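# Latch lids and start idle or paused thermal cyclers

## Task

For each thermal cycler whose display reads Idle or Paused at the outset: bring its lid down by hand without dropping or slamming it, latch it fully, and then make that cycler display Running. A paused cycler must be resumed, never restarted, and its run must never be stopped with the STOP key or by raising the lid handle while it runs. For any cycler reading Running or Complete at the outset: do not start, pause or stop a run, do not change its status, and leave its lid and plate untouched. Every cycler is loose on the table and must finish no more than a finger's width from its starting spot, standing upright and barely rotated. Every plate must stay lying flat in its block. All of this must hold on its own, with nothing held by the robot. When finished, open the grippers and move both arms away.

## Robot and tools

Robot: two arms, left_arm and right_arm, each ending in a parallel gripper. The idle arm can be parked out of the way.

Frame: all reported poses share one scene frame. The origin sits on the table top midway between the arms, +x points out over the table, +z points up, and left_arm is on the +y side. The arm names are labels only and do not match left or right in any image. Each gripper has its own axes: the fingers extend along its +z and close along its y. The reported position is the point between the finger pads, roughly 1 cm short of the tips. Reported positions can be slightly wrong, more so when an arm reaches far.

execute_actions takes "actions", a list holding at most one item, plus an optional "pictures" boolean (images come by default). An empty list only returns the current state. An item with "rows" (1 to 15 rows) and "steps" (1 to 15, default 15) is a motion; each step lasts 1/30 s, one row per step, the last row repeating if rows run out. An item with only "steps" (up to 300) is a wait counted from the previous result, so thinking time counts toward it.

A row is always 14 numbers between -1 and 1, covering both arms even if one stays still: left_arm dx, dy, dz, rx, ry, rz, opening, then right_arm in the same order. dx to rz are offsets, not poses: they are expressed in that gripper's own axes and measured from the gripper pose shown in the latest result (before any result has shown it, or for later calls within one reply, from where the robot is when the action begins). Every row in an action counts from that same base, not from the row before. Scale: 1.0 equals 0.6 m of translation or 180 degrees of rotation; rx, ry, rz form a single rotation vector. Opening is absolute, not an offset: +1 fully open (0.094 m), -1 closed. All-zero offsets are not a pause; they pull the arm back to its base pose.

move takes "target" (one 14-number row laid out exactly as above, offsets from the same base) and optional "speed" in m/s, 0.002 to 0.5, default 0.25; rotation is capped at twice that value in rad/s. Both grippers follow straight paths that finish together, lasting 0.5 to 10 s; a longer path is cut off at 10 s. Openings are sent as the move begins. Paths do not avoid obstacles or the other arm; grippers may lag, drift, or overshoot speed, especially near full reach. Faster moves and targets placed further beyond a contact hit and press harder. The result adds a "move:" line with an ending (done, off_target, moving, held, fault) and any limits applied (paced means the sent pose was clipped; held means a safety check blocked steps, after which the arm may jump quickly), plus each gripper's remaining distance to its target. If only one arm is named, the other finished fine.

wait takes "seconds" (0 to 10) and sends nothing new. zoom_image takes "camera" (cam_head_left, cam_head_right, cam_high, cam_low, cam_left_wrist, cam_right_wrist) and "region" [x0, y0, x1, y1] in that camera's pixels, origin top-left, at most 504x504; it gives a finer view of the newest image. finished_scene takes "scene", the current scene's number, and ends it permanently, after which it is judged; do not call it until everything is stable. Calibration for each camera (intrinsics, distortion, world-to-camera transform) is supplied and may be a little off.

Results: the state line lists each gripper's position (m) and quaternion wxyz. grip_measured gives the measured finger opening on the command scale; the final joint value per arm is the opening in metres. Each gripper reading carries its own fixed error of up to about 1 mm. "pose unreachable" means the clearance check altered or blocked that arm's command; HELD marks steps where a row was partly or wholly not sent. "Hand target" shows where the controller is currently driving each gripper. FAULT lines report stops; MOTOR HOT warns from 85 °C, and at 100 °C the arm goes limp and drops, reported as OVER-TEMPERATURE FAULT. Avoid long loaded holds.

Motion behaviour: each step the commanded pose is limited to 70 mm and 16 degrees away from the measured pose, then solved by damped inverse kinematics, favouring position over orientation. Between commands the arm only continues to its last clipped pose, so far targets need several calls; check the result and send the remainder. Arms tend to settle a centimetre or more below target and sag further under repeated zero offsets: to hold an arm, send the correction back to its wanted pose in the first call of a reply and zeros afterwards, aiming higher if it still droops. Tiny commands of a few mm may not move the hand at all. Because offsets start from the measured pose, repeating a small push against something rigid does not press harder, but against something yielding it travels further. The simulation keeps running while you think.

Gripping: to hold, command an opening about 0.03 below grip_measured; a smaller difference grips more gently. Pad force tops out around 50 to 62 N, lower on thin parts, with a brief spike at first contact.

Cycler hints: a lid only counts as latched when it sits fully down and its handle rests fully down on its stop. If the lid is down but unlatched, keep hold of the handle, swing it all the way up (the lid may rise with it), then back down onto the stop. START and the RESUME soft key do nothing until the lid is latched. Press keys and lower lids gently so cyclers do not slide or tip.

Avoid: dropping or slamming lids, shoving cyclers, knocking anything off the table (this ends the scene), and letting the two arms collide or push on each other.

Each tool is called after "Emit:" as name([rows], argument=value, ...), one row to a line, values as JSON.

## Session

Emit:
execute_actions(actions=[])

Scene clock: 0.00 s of 7800.00 s.
left_arm: end_effector_position=(+0.0881, +0.0562, +0.2004) grip_measured=+1.000 end_effector_quat_wxyz=(+0.392, +0.533, +0.749, -0.005) | right_arm: end_effector_position=(+0.5519, -0.6138, +0.3226) grip_measured=+1.000 end_effector_quat_wxyz=(+0.419, +0.713, +0.555, -0.082)
Joint positions: left_arm=[-1.97   0.471  0.541 -1.319 -0.753 -0.511  0.094] | right_arm=[-0.441  1.523  1.454 -0.752  0.521  1.206  0.094]
Joint velocities: left_arm=[ 0.005 -0.015 -0.022  0.007 -0.007  0.037  0.   ] | right_arm=[-0.015 -0.015  0.007 -0.007 -0.022  0.066  0.   ]
Hand target (left_arm): +0.086, +0.051, +0.215; +0.397, +0.527, +0.751, -0.020
Hand target (right_arm): +0.557, -0.616, +0.333; +0.428, +0.712, +0.551, -0.077
camera_calibration (this result's frames):
cam_left_wrist: T_world_to_cam=[[-0.809557, -0.418202, -0.411975, 0.176872], [-0.425964, 0.901376, -0.0779543, 0.00384931], [0.403945, 0.112378, -0.907854, 0.263497], [0, 0, 0, 1]] pos_world=[0.0383897, 0.0408875, 0.312384]
cam_right_wrist: T_world_to_cam=[[-0.869217, 0.0259343, -0.49375, 0.657191], [0.0940887, 0.989051, -0.113688, 0.595616], [0.485395, -0.145275, -0.862141, 0.0413496], [0, 0, 0, 1]] pos_world=[0.49513, -0.600132, 0.427851]

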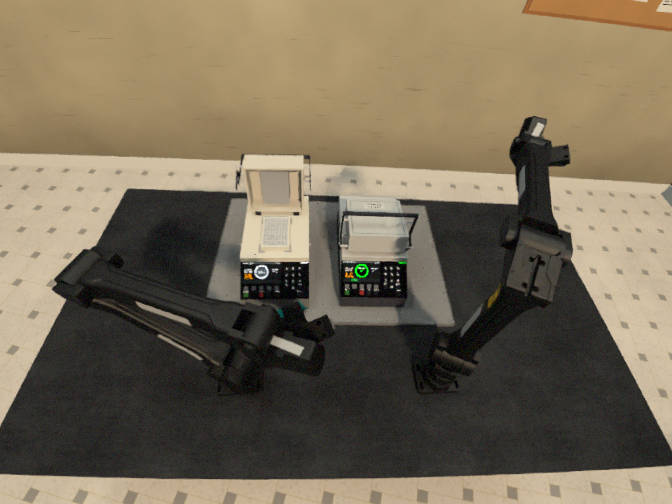

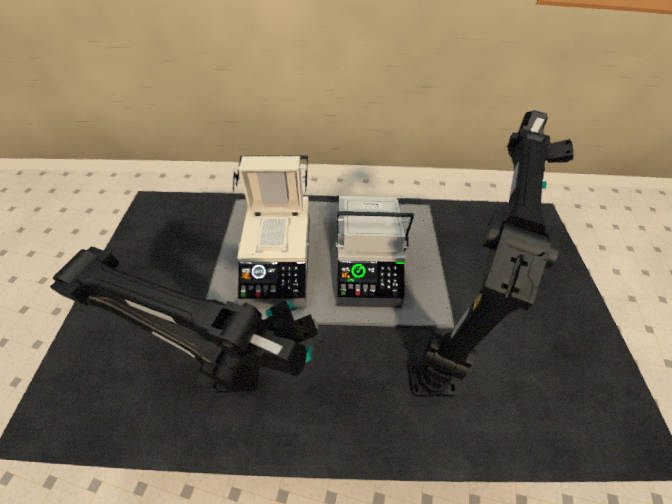

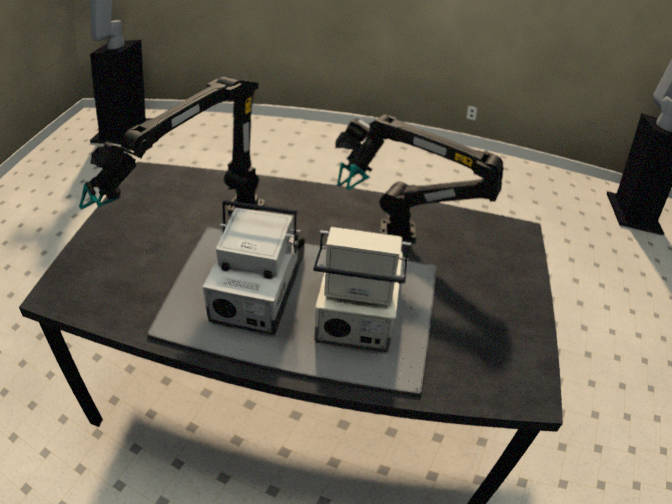

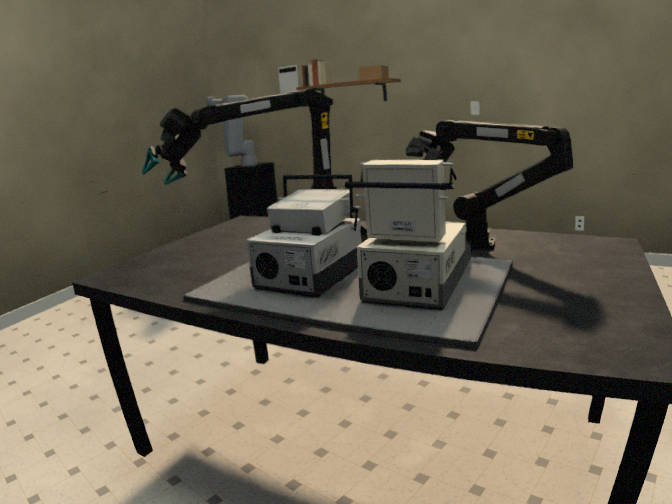

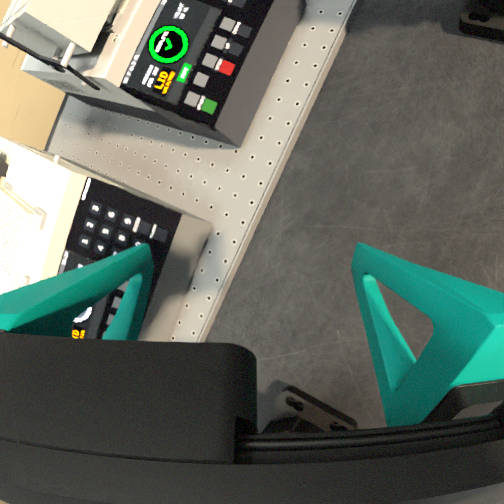

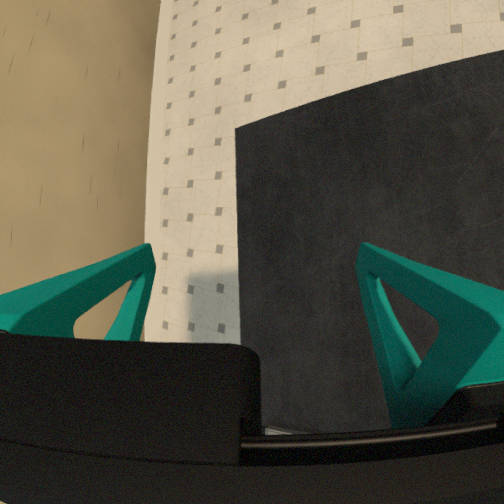

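Emit:
move(target=[-0.107,0.42,-0.14,0.18,0.185,0.10,1,0,0,0,0,0,0,1])

Emit:
move(target=[0.05,0.5,-0.03,0,0,0,1,0,0,0,0,0,0,1], speed=0.15)

Scene clock: 26.17 s of 7800.00 s.
left_arm: end_effector_position=(+0.2382, +0.1473, +0.3862) grip_measured=+1.000 end_effector_quat_wxyz=(+0.154, +0.694, +0.701, +0.059) | right_arm: end_effector_position=(+0.5519, -0.6138, +0.3226) grip_measured=+1.000 end_effector_quat_wxyz=(+0.419, +0.713, +0.555, -0.082)
Joint positions: left_arm=[-0.516  0.813  1.264 -1.691 -0.003  1.138  0.094] | right_arm=[-0.441  1.523  1.454 -0.752  0.521  1.206  0.094]
Joint velocities: left_arm=[-0.005  0.005  0.007  0.007 -0.007 -0.007  0.   ] | right_arm=[-0.005  0.005  0.002  0.012  0.007 -0.051  0.   ]
Hand target (left_arm): +0.241, +0.148, +0.404; +0.165, +0.695, +0.697, +0.067
Hand target (right_arm): +0.552, -0.614, +0.323; +0.419, +0.713, +0.555, -0.082
Off the commanded pose (left_arm): 0.018 m, 19 deg; orientation clipped at the last step of the last action.
Off the commanded pose (right_arm): 0.000 m, 0 deg.
joint sent to its limit (left arm) — the command would take joint 4 (wrist pitch) past its lower limit, so that joint was sent only as far as its limit.
After step 90, 20.77 s passed at rest.
move: off_target (left_arm); limits=paced
camera_calibration (this result's frames):
cam_left_wrist: T_world_to_cam=[[-0.957077, -0.0183793, -0.289252, 0.341821], [-0.150505, 0.884402, 0.441794, -0.26362], [0.247695, 0.466365, -0.849206, 0.323686], [0, 0, 0, 1]] pos_world=[0.207297, 0.0884728, 0.490215]
cam_right_wrist: T_world_to_cam=[[-0.869217, 0.0259343, -0.49375, 0.657191], [0.0940887, 0.989051, -0.113688, 0.595616], [0.485395, -0.145275, -0.862141, 0.0413496], [0, 0, 0, 1]] pos_world=[0.49513, -0.600132, 0.427851]

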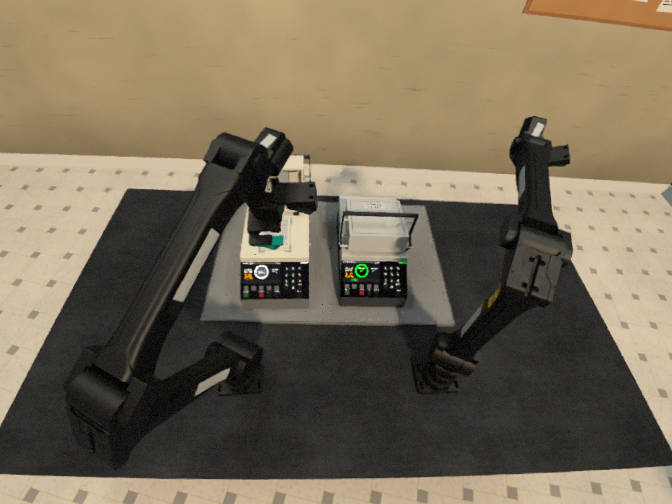

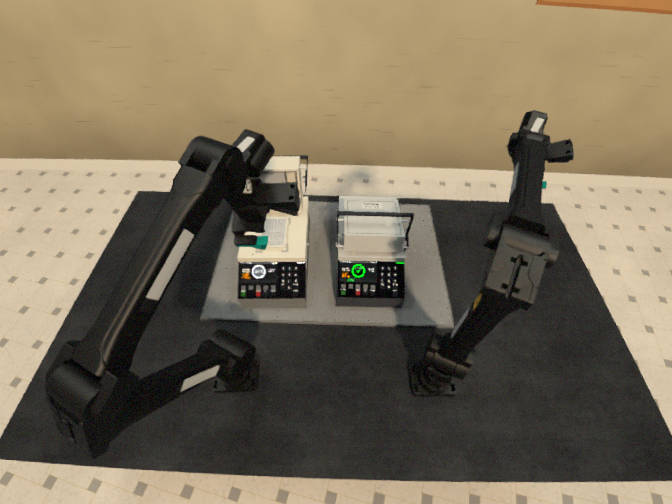

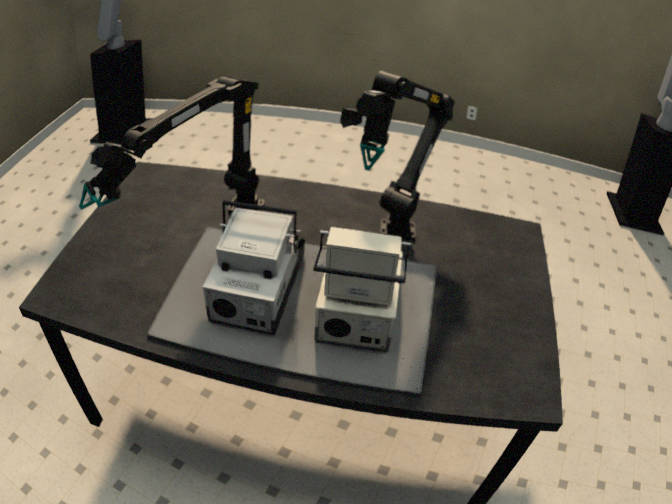

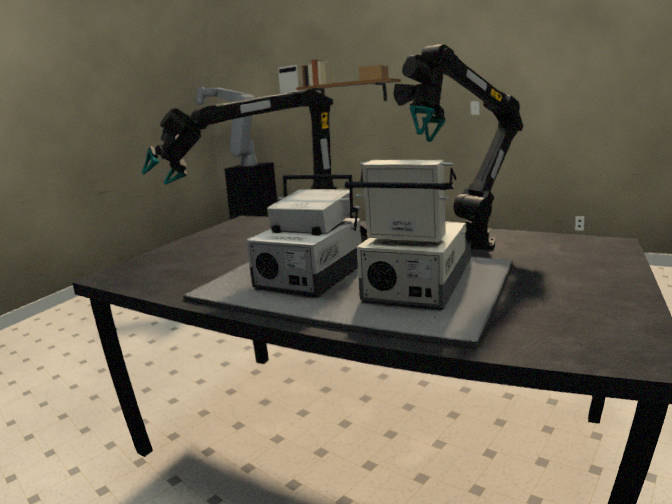

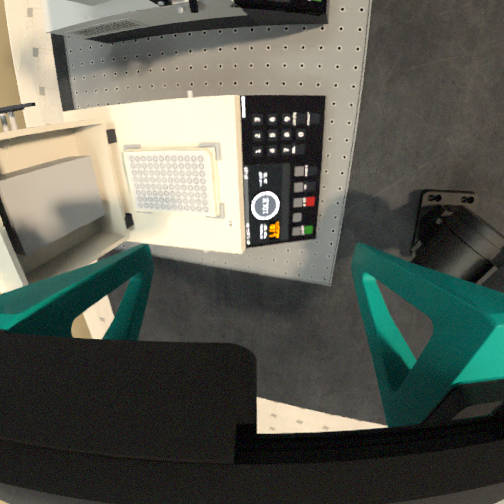

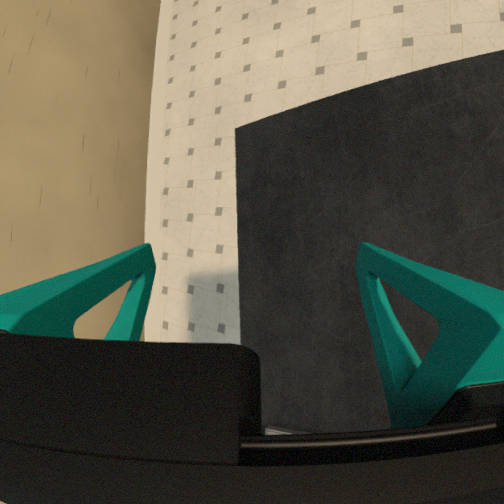

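Scene clock: 28.60 s of 7800.00 s.
left_arm: end_effector_position=(+0.5167, +0.1847, +0.4672) grip_measured=+1.000 end_effector_quat_wxyz=(+0.176, +0.686, +0.701, +0.081) | right_arm: end_effector_position=(+0.5519, -0.6138, +0.3226) grip_measured=+1.000 end_effector_quat_wxyz=(+0.419, +0.713, +0.555, -0.082)
Joint positions: left_arm=[-0.177  1.518  2.017 -1.692  0.098  1.447  0.094] | right_arm=[-0.441  1.523  1.454 -0.752  0.521  1.206  0.094]
Joint velocities: left_arm=[-0.005 -0.005  0.012  0.007 -0.066 -0.066  0.   ] | right_arm=[-0.015 -0.015 -0.007  0.007  0.066  0.007  0.   ]
Hand target (left_arm): +0.518, +0.187, +0.488; +0.191, +0.686, +0.696, +0.093
Hand target (right_arm): +0.552, -0.614, +0.323; +0.419, +0.713, +0.555, -0.082
Off the commanded pose (left_arm): 0.021 m, 4 deg.
Off the commanded pose (right_arm): 0.000 m, 0 deg.
joint sent to its limit (left arm) — the command would take joint 4 (wrist pitch) past its lower limit, so that joint was sent only as far as its limit.
move: off_target (left_arm)
camera_calibration (this result's frames):
cam_left_wrist: T_world_to_cam=[[-0.936837, -0.0327106, -0.348233, 0.652231], [-0.190204, 0.883179, 0.428739, -0.263786], [0.293528, 0.467894, -0.833617, 0.274836], [0, 0, 0, 1]] pos_world=[0.480189, 0.125711, 0.569331]
cam_right_wrist: T_world_to_cam=[[-0.869217, 0.0259343, -0.49375, 0.657191], [0.0940887, 0.989051, -0.113688, 0.595616], [0.485395, -0.145275, -0.862141, 0.0413496], [0, 0, 0, 1]] pos_world=[0.49513, -0.600132, 0.427851]

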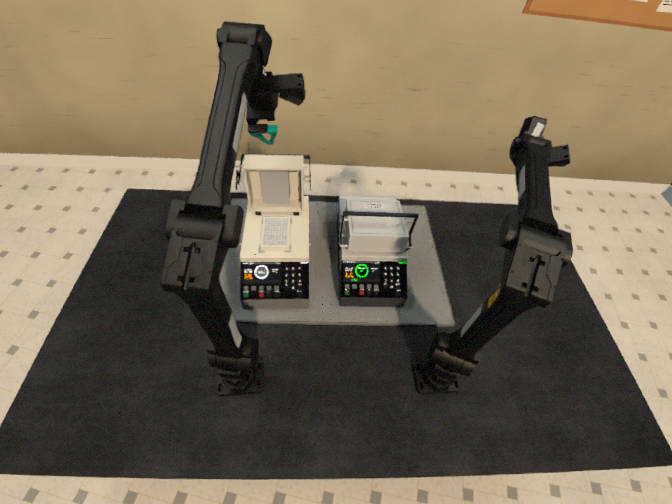

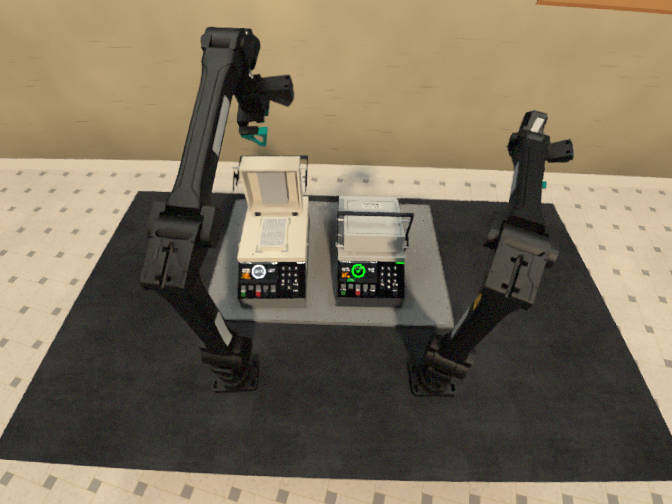

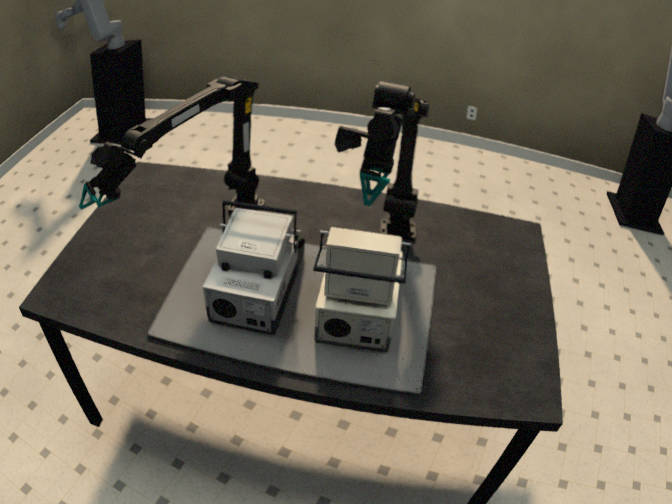

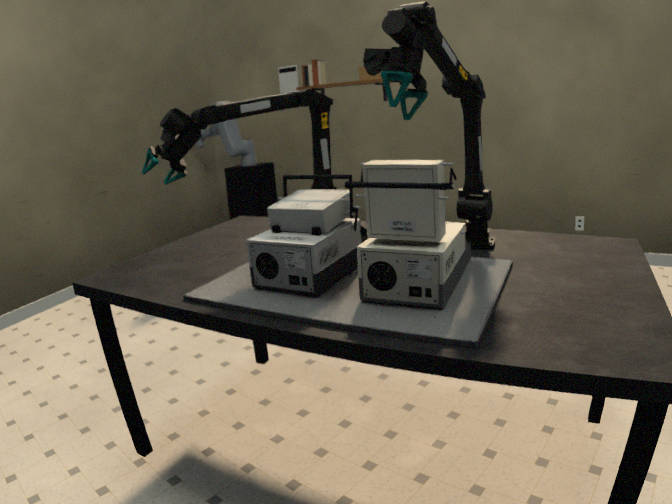

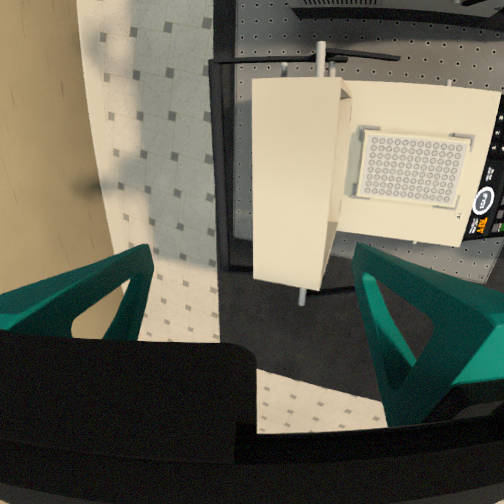

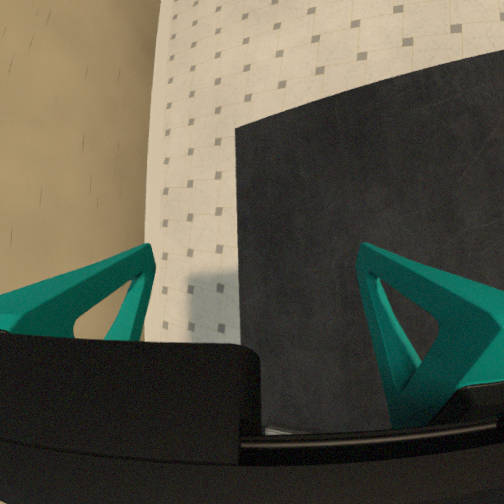

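Emit:
move(target=[0.033,0.045,0.19,0,0,0,0.6,0,0,0,0,0,0,1], speed=0.1)

Scene clock: 44.27 s of 7800.00 s.
left_arm: end_effector_position=(+0.5752, +0.1882, +0.3741) grip_measured=+0.603 end_effector_quat_wxyz=(+0.173, +0.685, +0.703, +0.078) | right_arm: end_effector_position=(+0.5519, -0.6138, +0.3226) grip_measured=+1.000 end_effector_quat_wxyz=(+0.419, +0.713, +0.555, -0.082)
Joint positions: left_arm=[-0.16   1.585  1.835 -1.453  0.105  1.459  0.075] | right_arm=[-0.441  1.523  1.454 -0.752  0.521  1.206  0.094]
Joint velocities: left_arm=[-0.005 -0.024 -0.027 -0.022  0.037 -0.051  0.001] | right_arm=[-0.005  0.015  0.002 -0.022 -0.007 -0.081  0.   ]
Hand target (left_arm): +0.584, +0.192, +0.369; +0.176, +0.686, +0.701, +0.081
Hand target (right_arm): +0.552, -0.614, +0.323; +0.419, +0.713, +0.555, -0.082
Off the commanded pose (left_arm): 0.010 m, 1 deg.
Off the commanded pose (right_arm): 0.000 m, 0 deg.
After step 90, 11.17 s passed at rest.
move: done
camera_calibration (this result's frames):
cam_left_wrist: T_world_to_cam=[[-0.939736, -0.0363216, -0.339965, 0.673965], [-0.189524, 0.88293, 0.429553, -0.216474], [0.284563, 0.468098, -0.836605, 0.184592], [0, 0, 0, 1]] pos_world=[0.539795, 0.129204, 0.476542]
cam_right_wrist: T_world_to_cam=[[-0.869217, 0.0259343, -0.49375, 0.657191], [0.0940887, 0.989051, -0.113688, 0.595616], [0.485395, -0.145275, -0.862141, 0.0413496], [0, 0, 0, 1]] pos_world=[0.49513, -0.600132, 0.427851]

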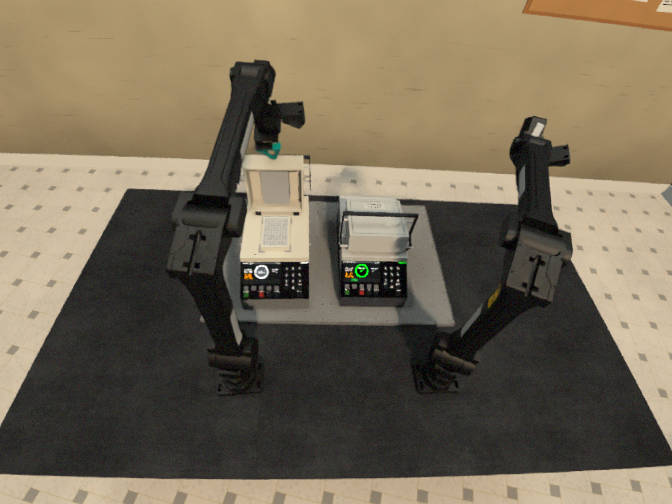

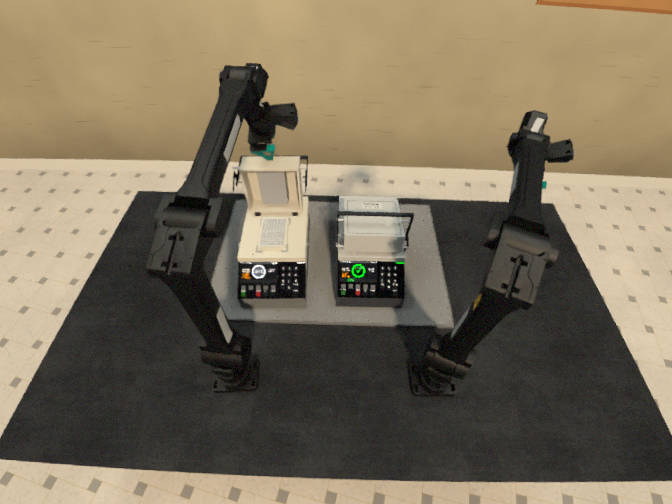

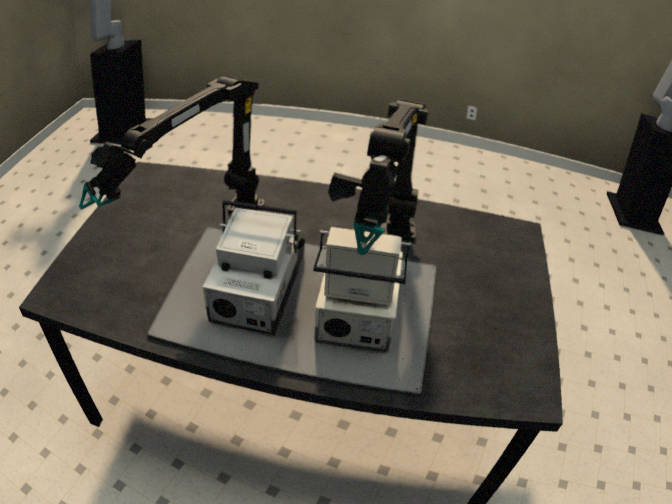

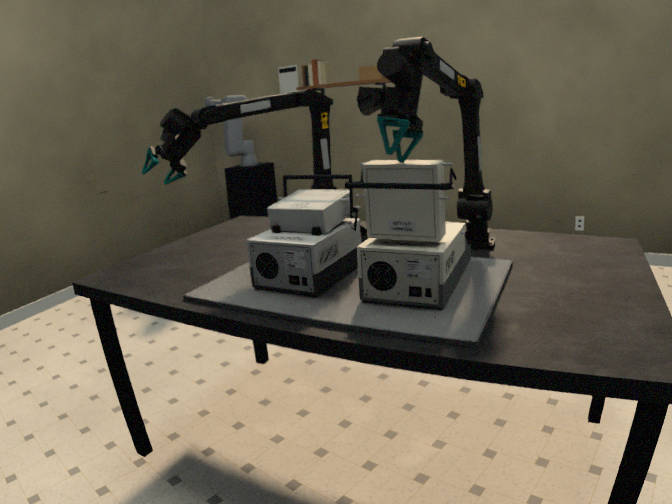

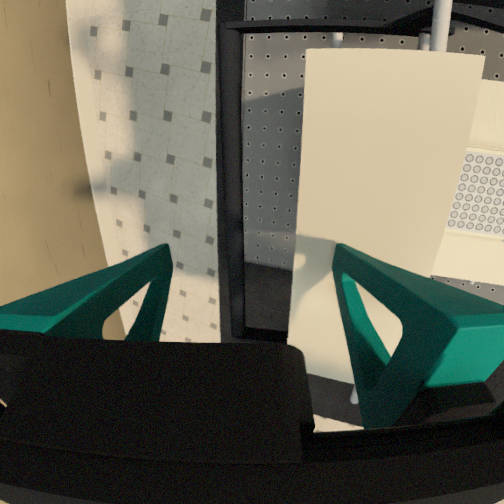

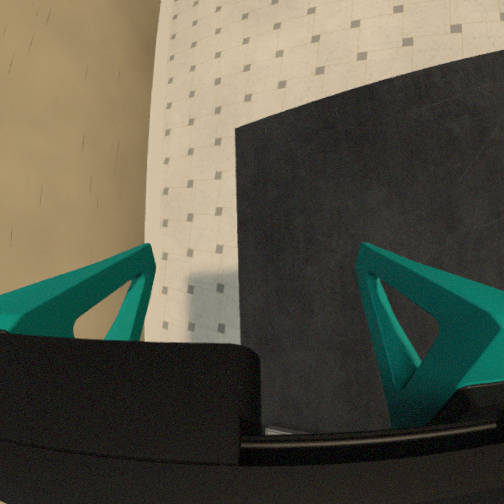

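Emit:
move(target=[0,0.06,0,0,0,0,-0.1,0,0,0,0,0,0,1], speed=0.05)

Emit:
move(target=[0,0,0.07,0,0,0,-0.1,0,0,0,0,0,0,1], speed=0.04)

Scene clock: 51.60 s of 7800.00 s.
left_arm: end_effector_position=(+0.6007, +0.1865, +0.3658) grip_measured=-0.097 end_effector_quat_wxyz=(+0.160, +0.687, +0.706, +0.066) | right_arm: end_effector_position=(+0.5519, -0.6138, +0.3226) grip_measured=+1.000 end_effector_quat_wxyz=(+0.419, +0.713, +0.555, -0.082)
Joint positions: left_arm=[-0.16   1.677  1.935 -1.496  0.105  1.46   0.042] | right_arm=[-0.441  1.523  1.454 -0.752  0.521  1.206  0.094]
Joint velocities: left_arm=[-0.005 -0.015  0.012  0.012 -0.037 -0.007  0.001] | right_arm=[-0.015 -0.024  0.007  0.007  0.022 -0.022  0.   ]
Hand target (left_arm): +0.608, +0.190, +0.386; +0.173, +0.685, +0.703, +0.078
Hand target (right_arm): +0.552, -0.614, +0.323; +0.419, +0.713, +0.555, -0.082
Off the commanded pose (left_arm): 0.023 m, 2 deg.
Off the commanded pose (right_arm): 0.000 m, 0 deg.
After step 90, 3.20 s passed at rest.
move: off_target (left_arm)
camera_calibration (this result's frames):
cam_left_wrist: T_world_to_cam=[[-0.950945, -0.0351979, -0.30735, 0.689693], [-0.174204, 0.88194, 0.437989, -0.218679], [0.255648, 0.470045, -0.844809, 0.191196], [0, 0, 0, 1]] pos_world=[0.568887, 0.127267, 0.46928]
cam_right_wrist: T_world_to_cam=[[-0.869217, 0.0259343, -0.49375, 0.657191], [0.0940887, 0.989051, -0.113688, 0.595616], [0.485395, -0.145275, -0.862141, 0.0413496], [0, 0, 0, 1]] pos_world=[0.49513, -0.600132, 0.427851]

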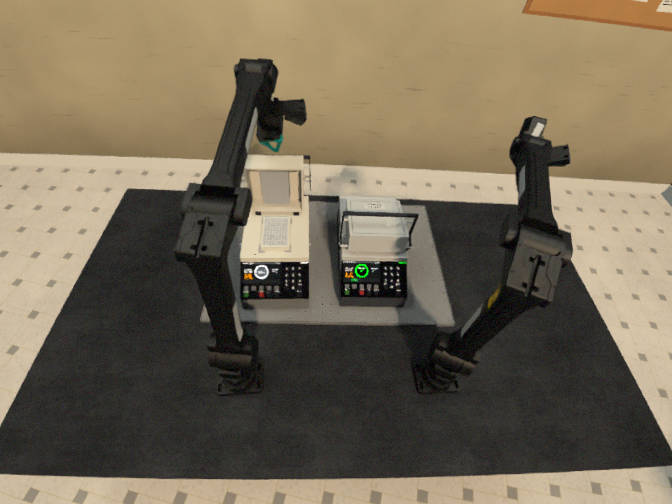

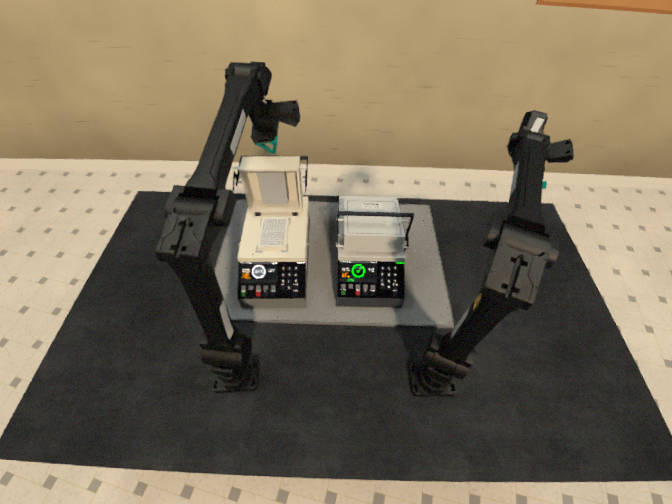

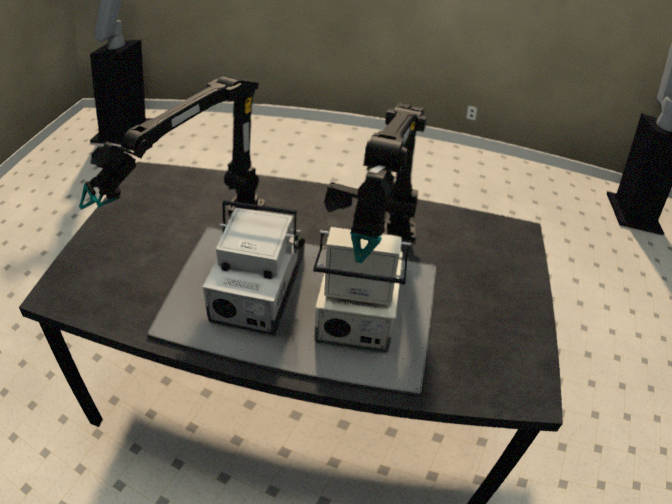

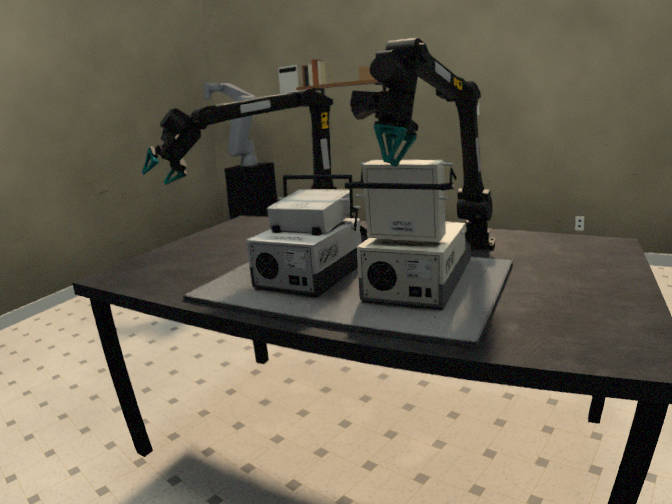

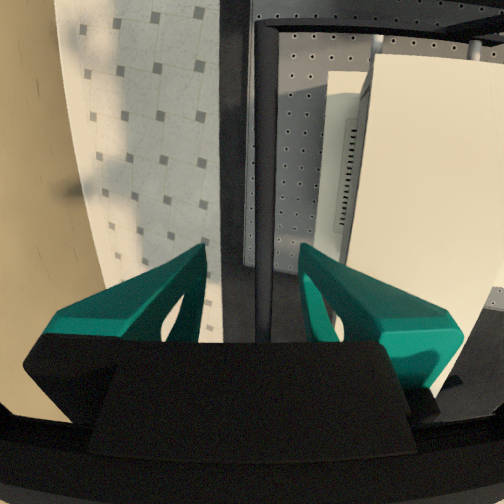

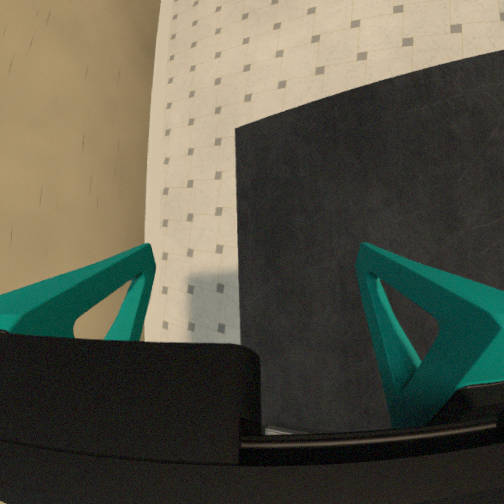

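Scene clock: 52.97 s of 7800.00 s.
left_arm: end_effector_position=(+0.6071, +0.1861, +0.3308) grip_measured=-0.097 end_effector_quat_wxyz=(+0.156, +0.687, +0.707, +0.063) | right_arm: end_effector_position=(+0.5519, -0.6138, +0.3226) grip_measured=+1.000 end_effector_quat_wxyz=(+0.419, +0.713, +0.555, -0.082)
Joint positions: left_arm=[-0.16   1.681  1.849 -1.416  0.105  1.46   0.042] | right_arm=[-0.441  1.523  1.454 -0.752  0.521  1.206  0.094]
Joint velocities: left_arm=[-0.005 -0.015 -0.007 -0.007 -0.007  0.037 -0.   ] | right_arm=[-0.015 -0.005  0.007  0.007 -0.037 -0.037  0.   ]
Hand target (left_arm): +0.614, +0.182, +0.326; +0.160, +0.687, +0.706, +0.066
Hand target (right_arm): +0.552, -0.614, +0.323; +0.419, +0.713, +0.555, -0.082
Off the commanded pose (left_arm): 0.010 m, 1 deg.
Off the commanded pose (right_arm): 0.000 m, 0 deg.
move: done
camera_calibration (this result's frames):
cam_left_wrist: T_world_to_cam=[[-0.954054, -0.0349912, -0.297585, 0.683655], [-0.16969, 0.88164, 0.440359, -0.205315], [0.246954, 0.470623, -0.84707, 0.166094], [0, 0, 0, 1]] pos_world=[0.576386, 0.126768, 0.434551]
cam_right_wrist: T_world_to_cam=[[-0.869217, 0.0259343, -0.49375, 0.657191], [0.0940887, 0.989051, -0.113688, 0.595616], [0.485395, -0.145275, -0.862141, 0.0413496], [0, 0, 0, 1]] pos_world=[0.49513, -0.600132, 0.427851]

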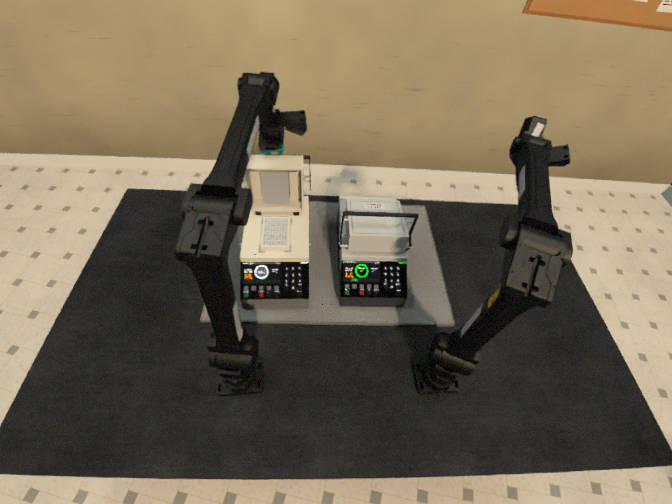

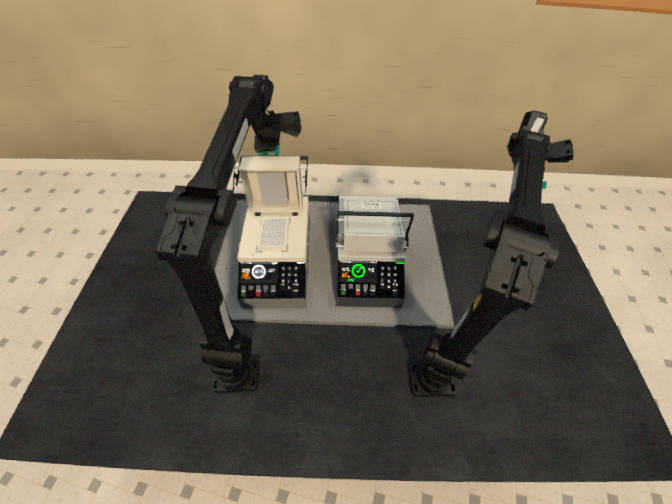

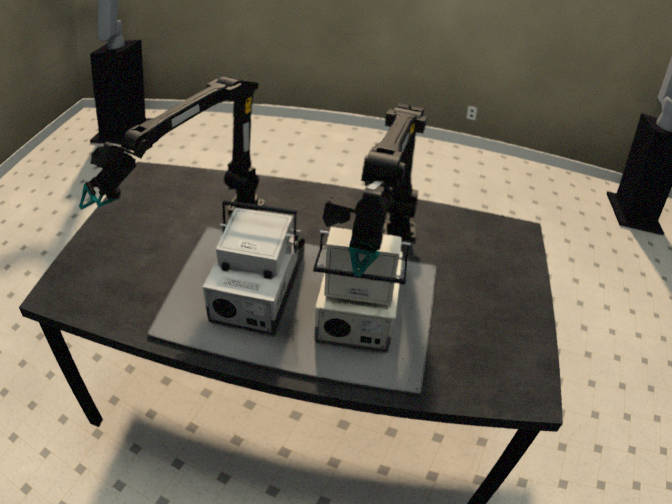

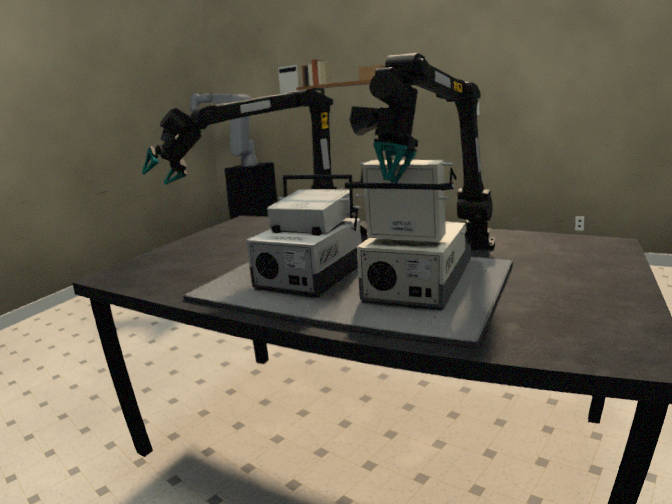

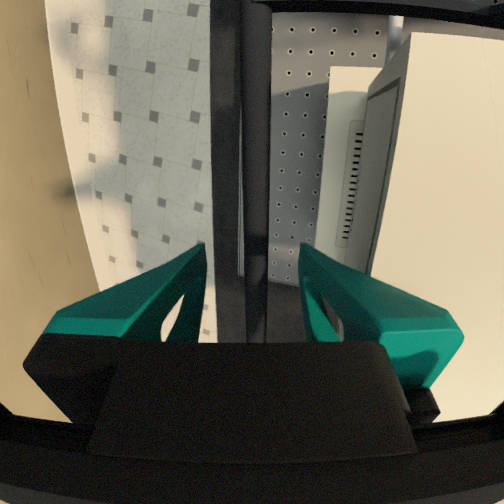

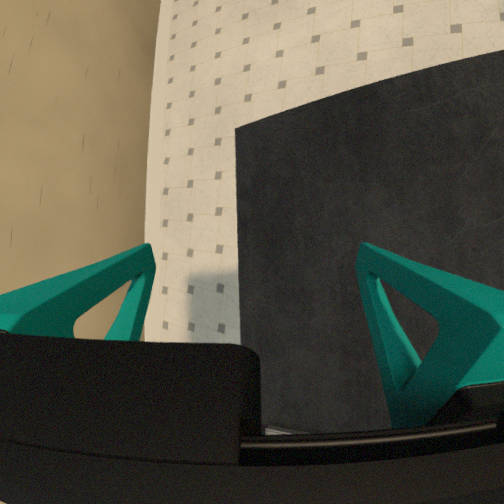

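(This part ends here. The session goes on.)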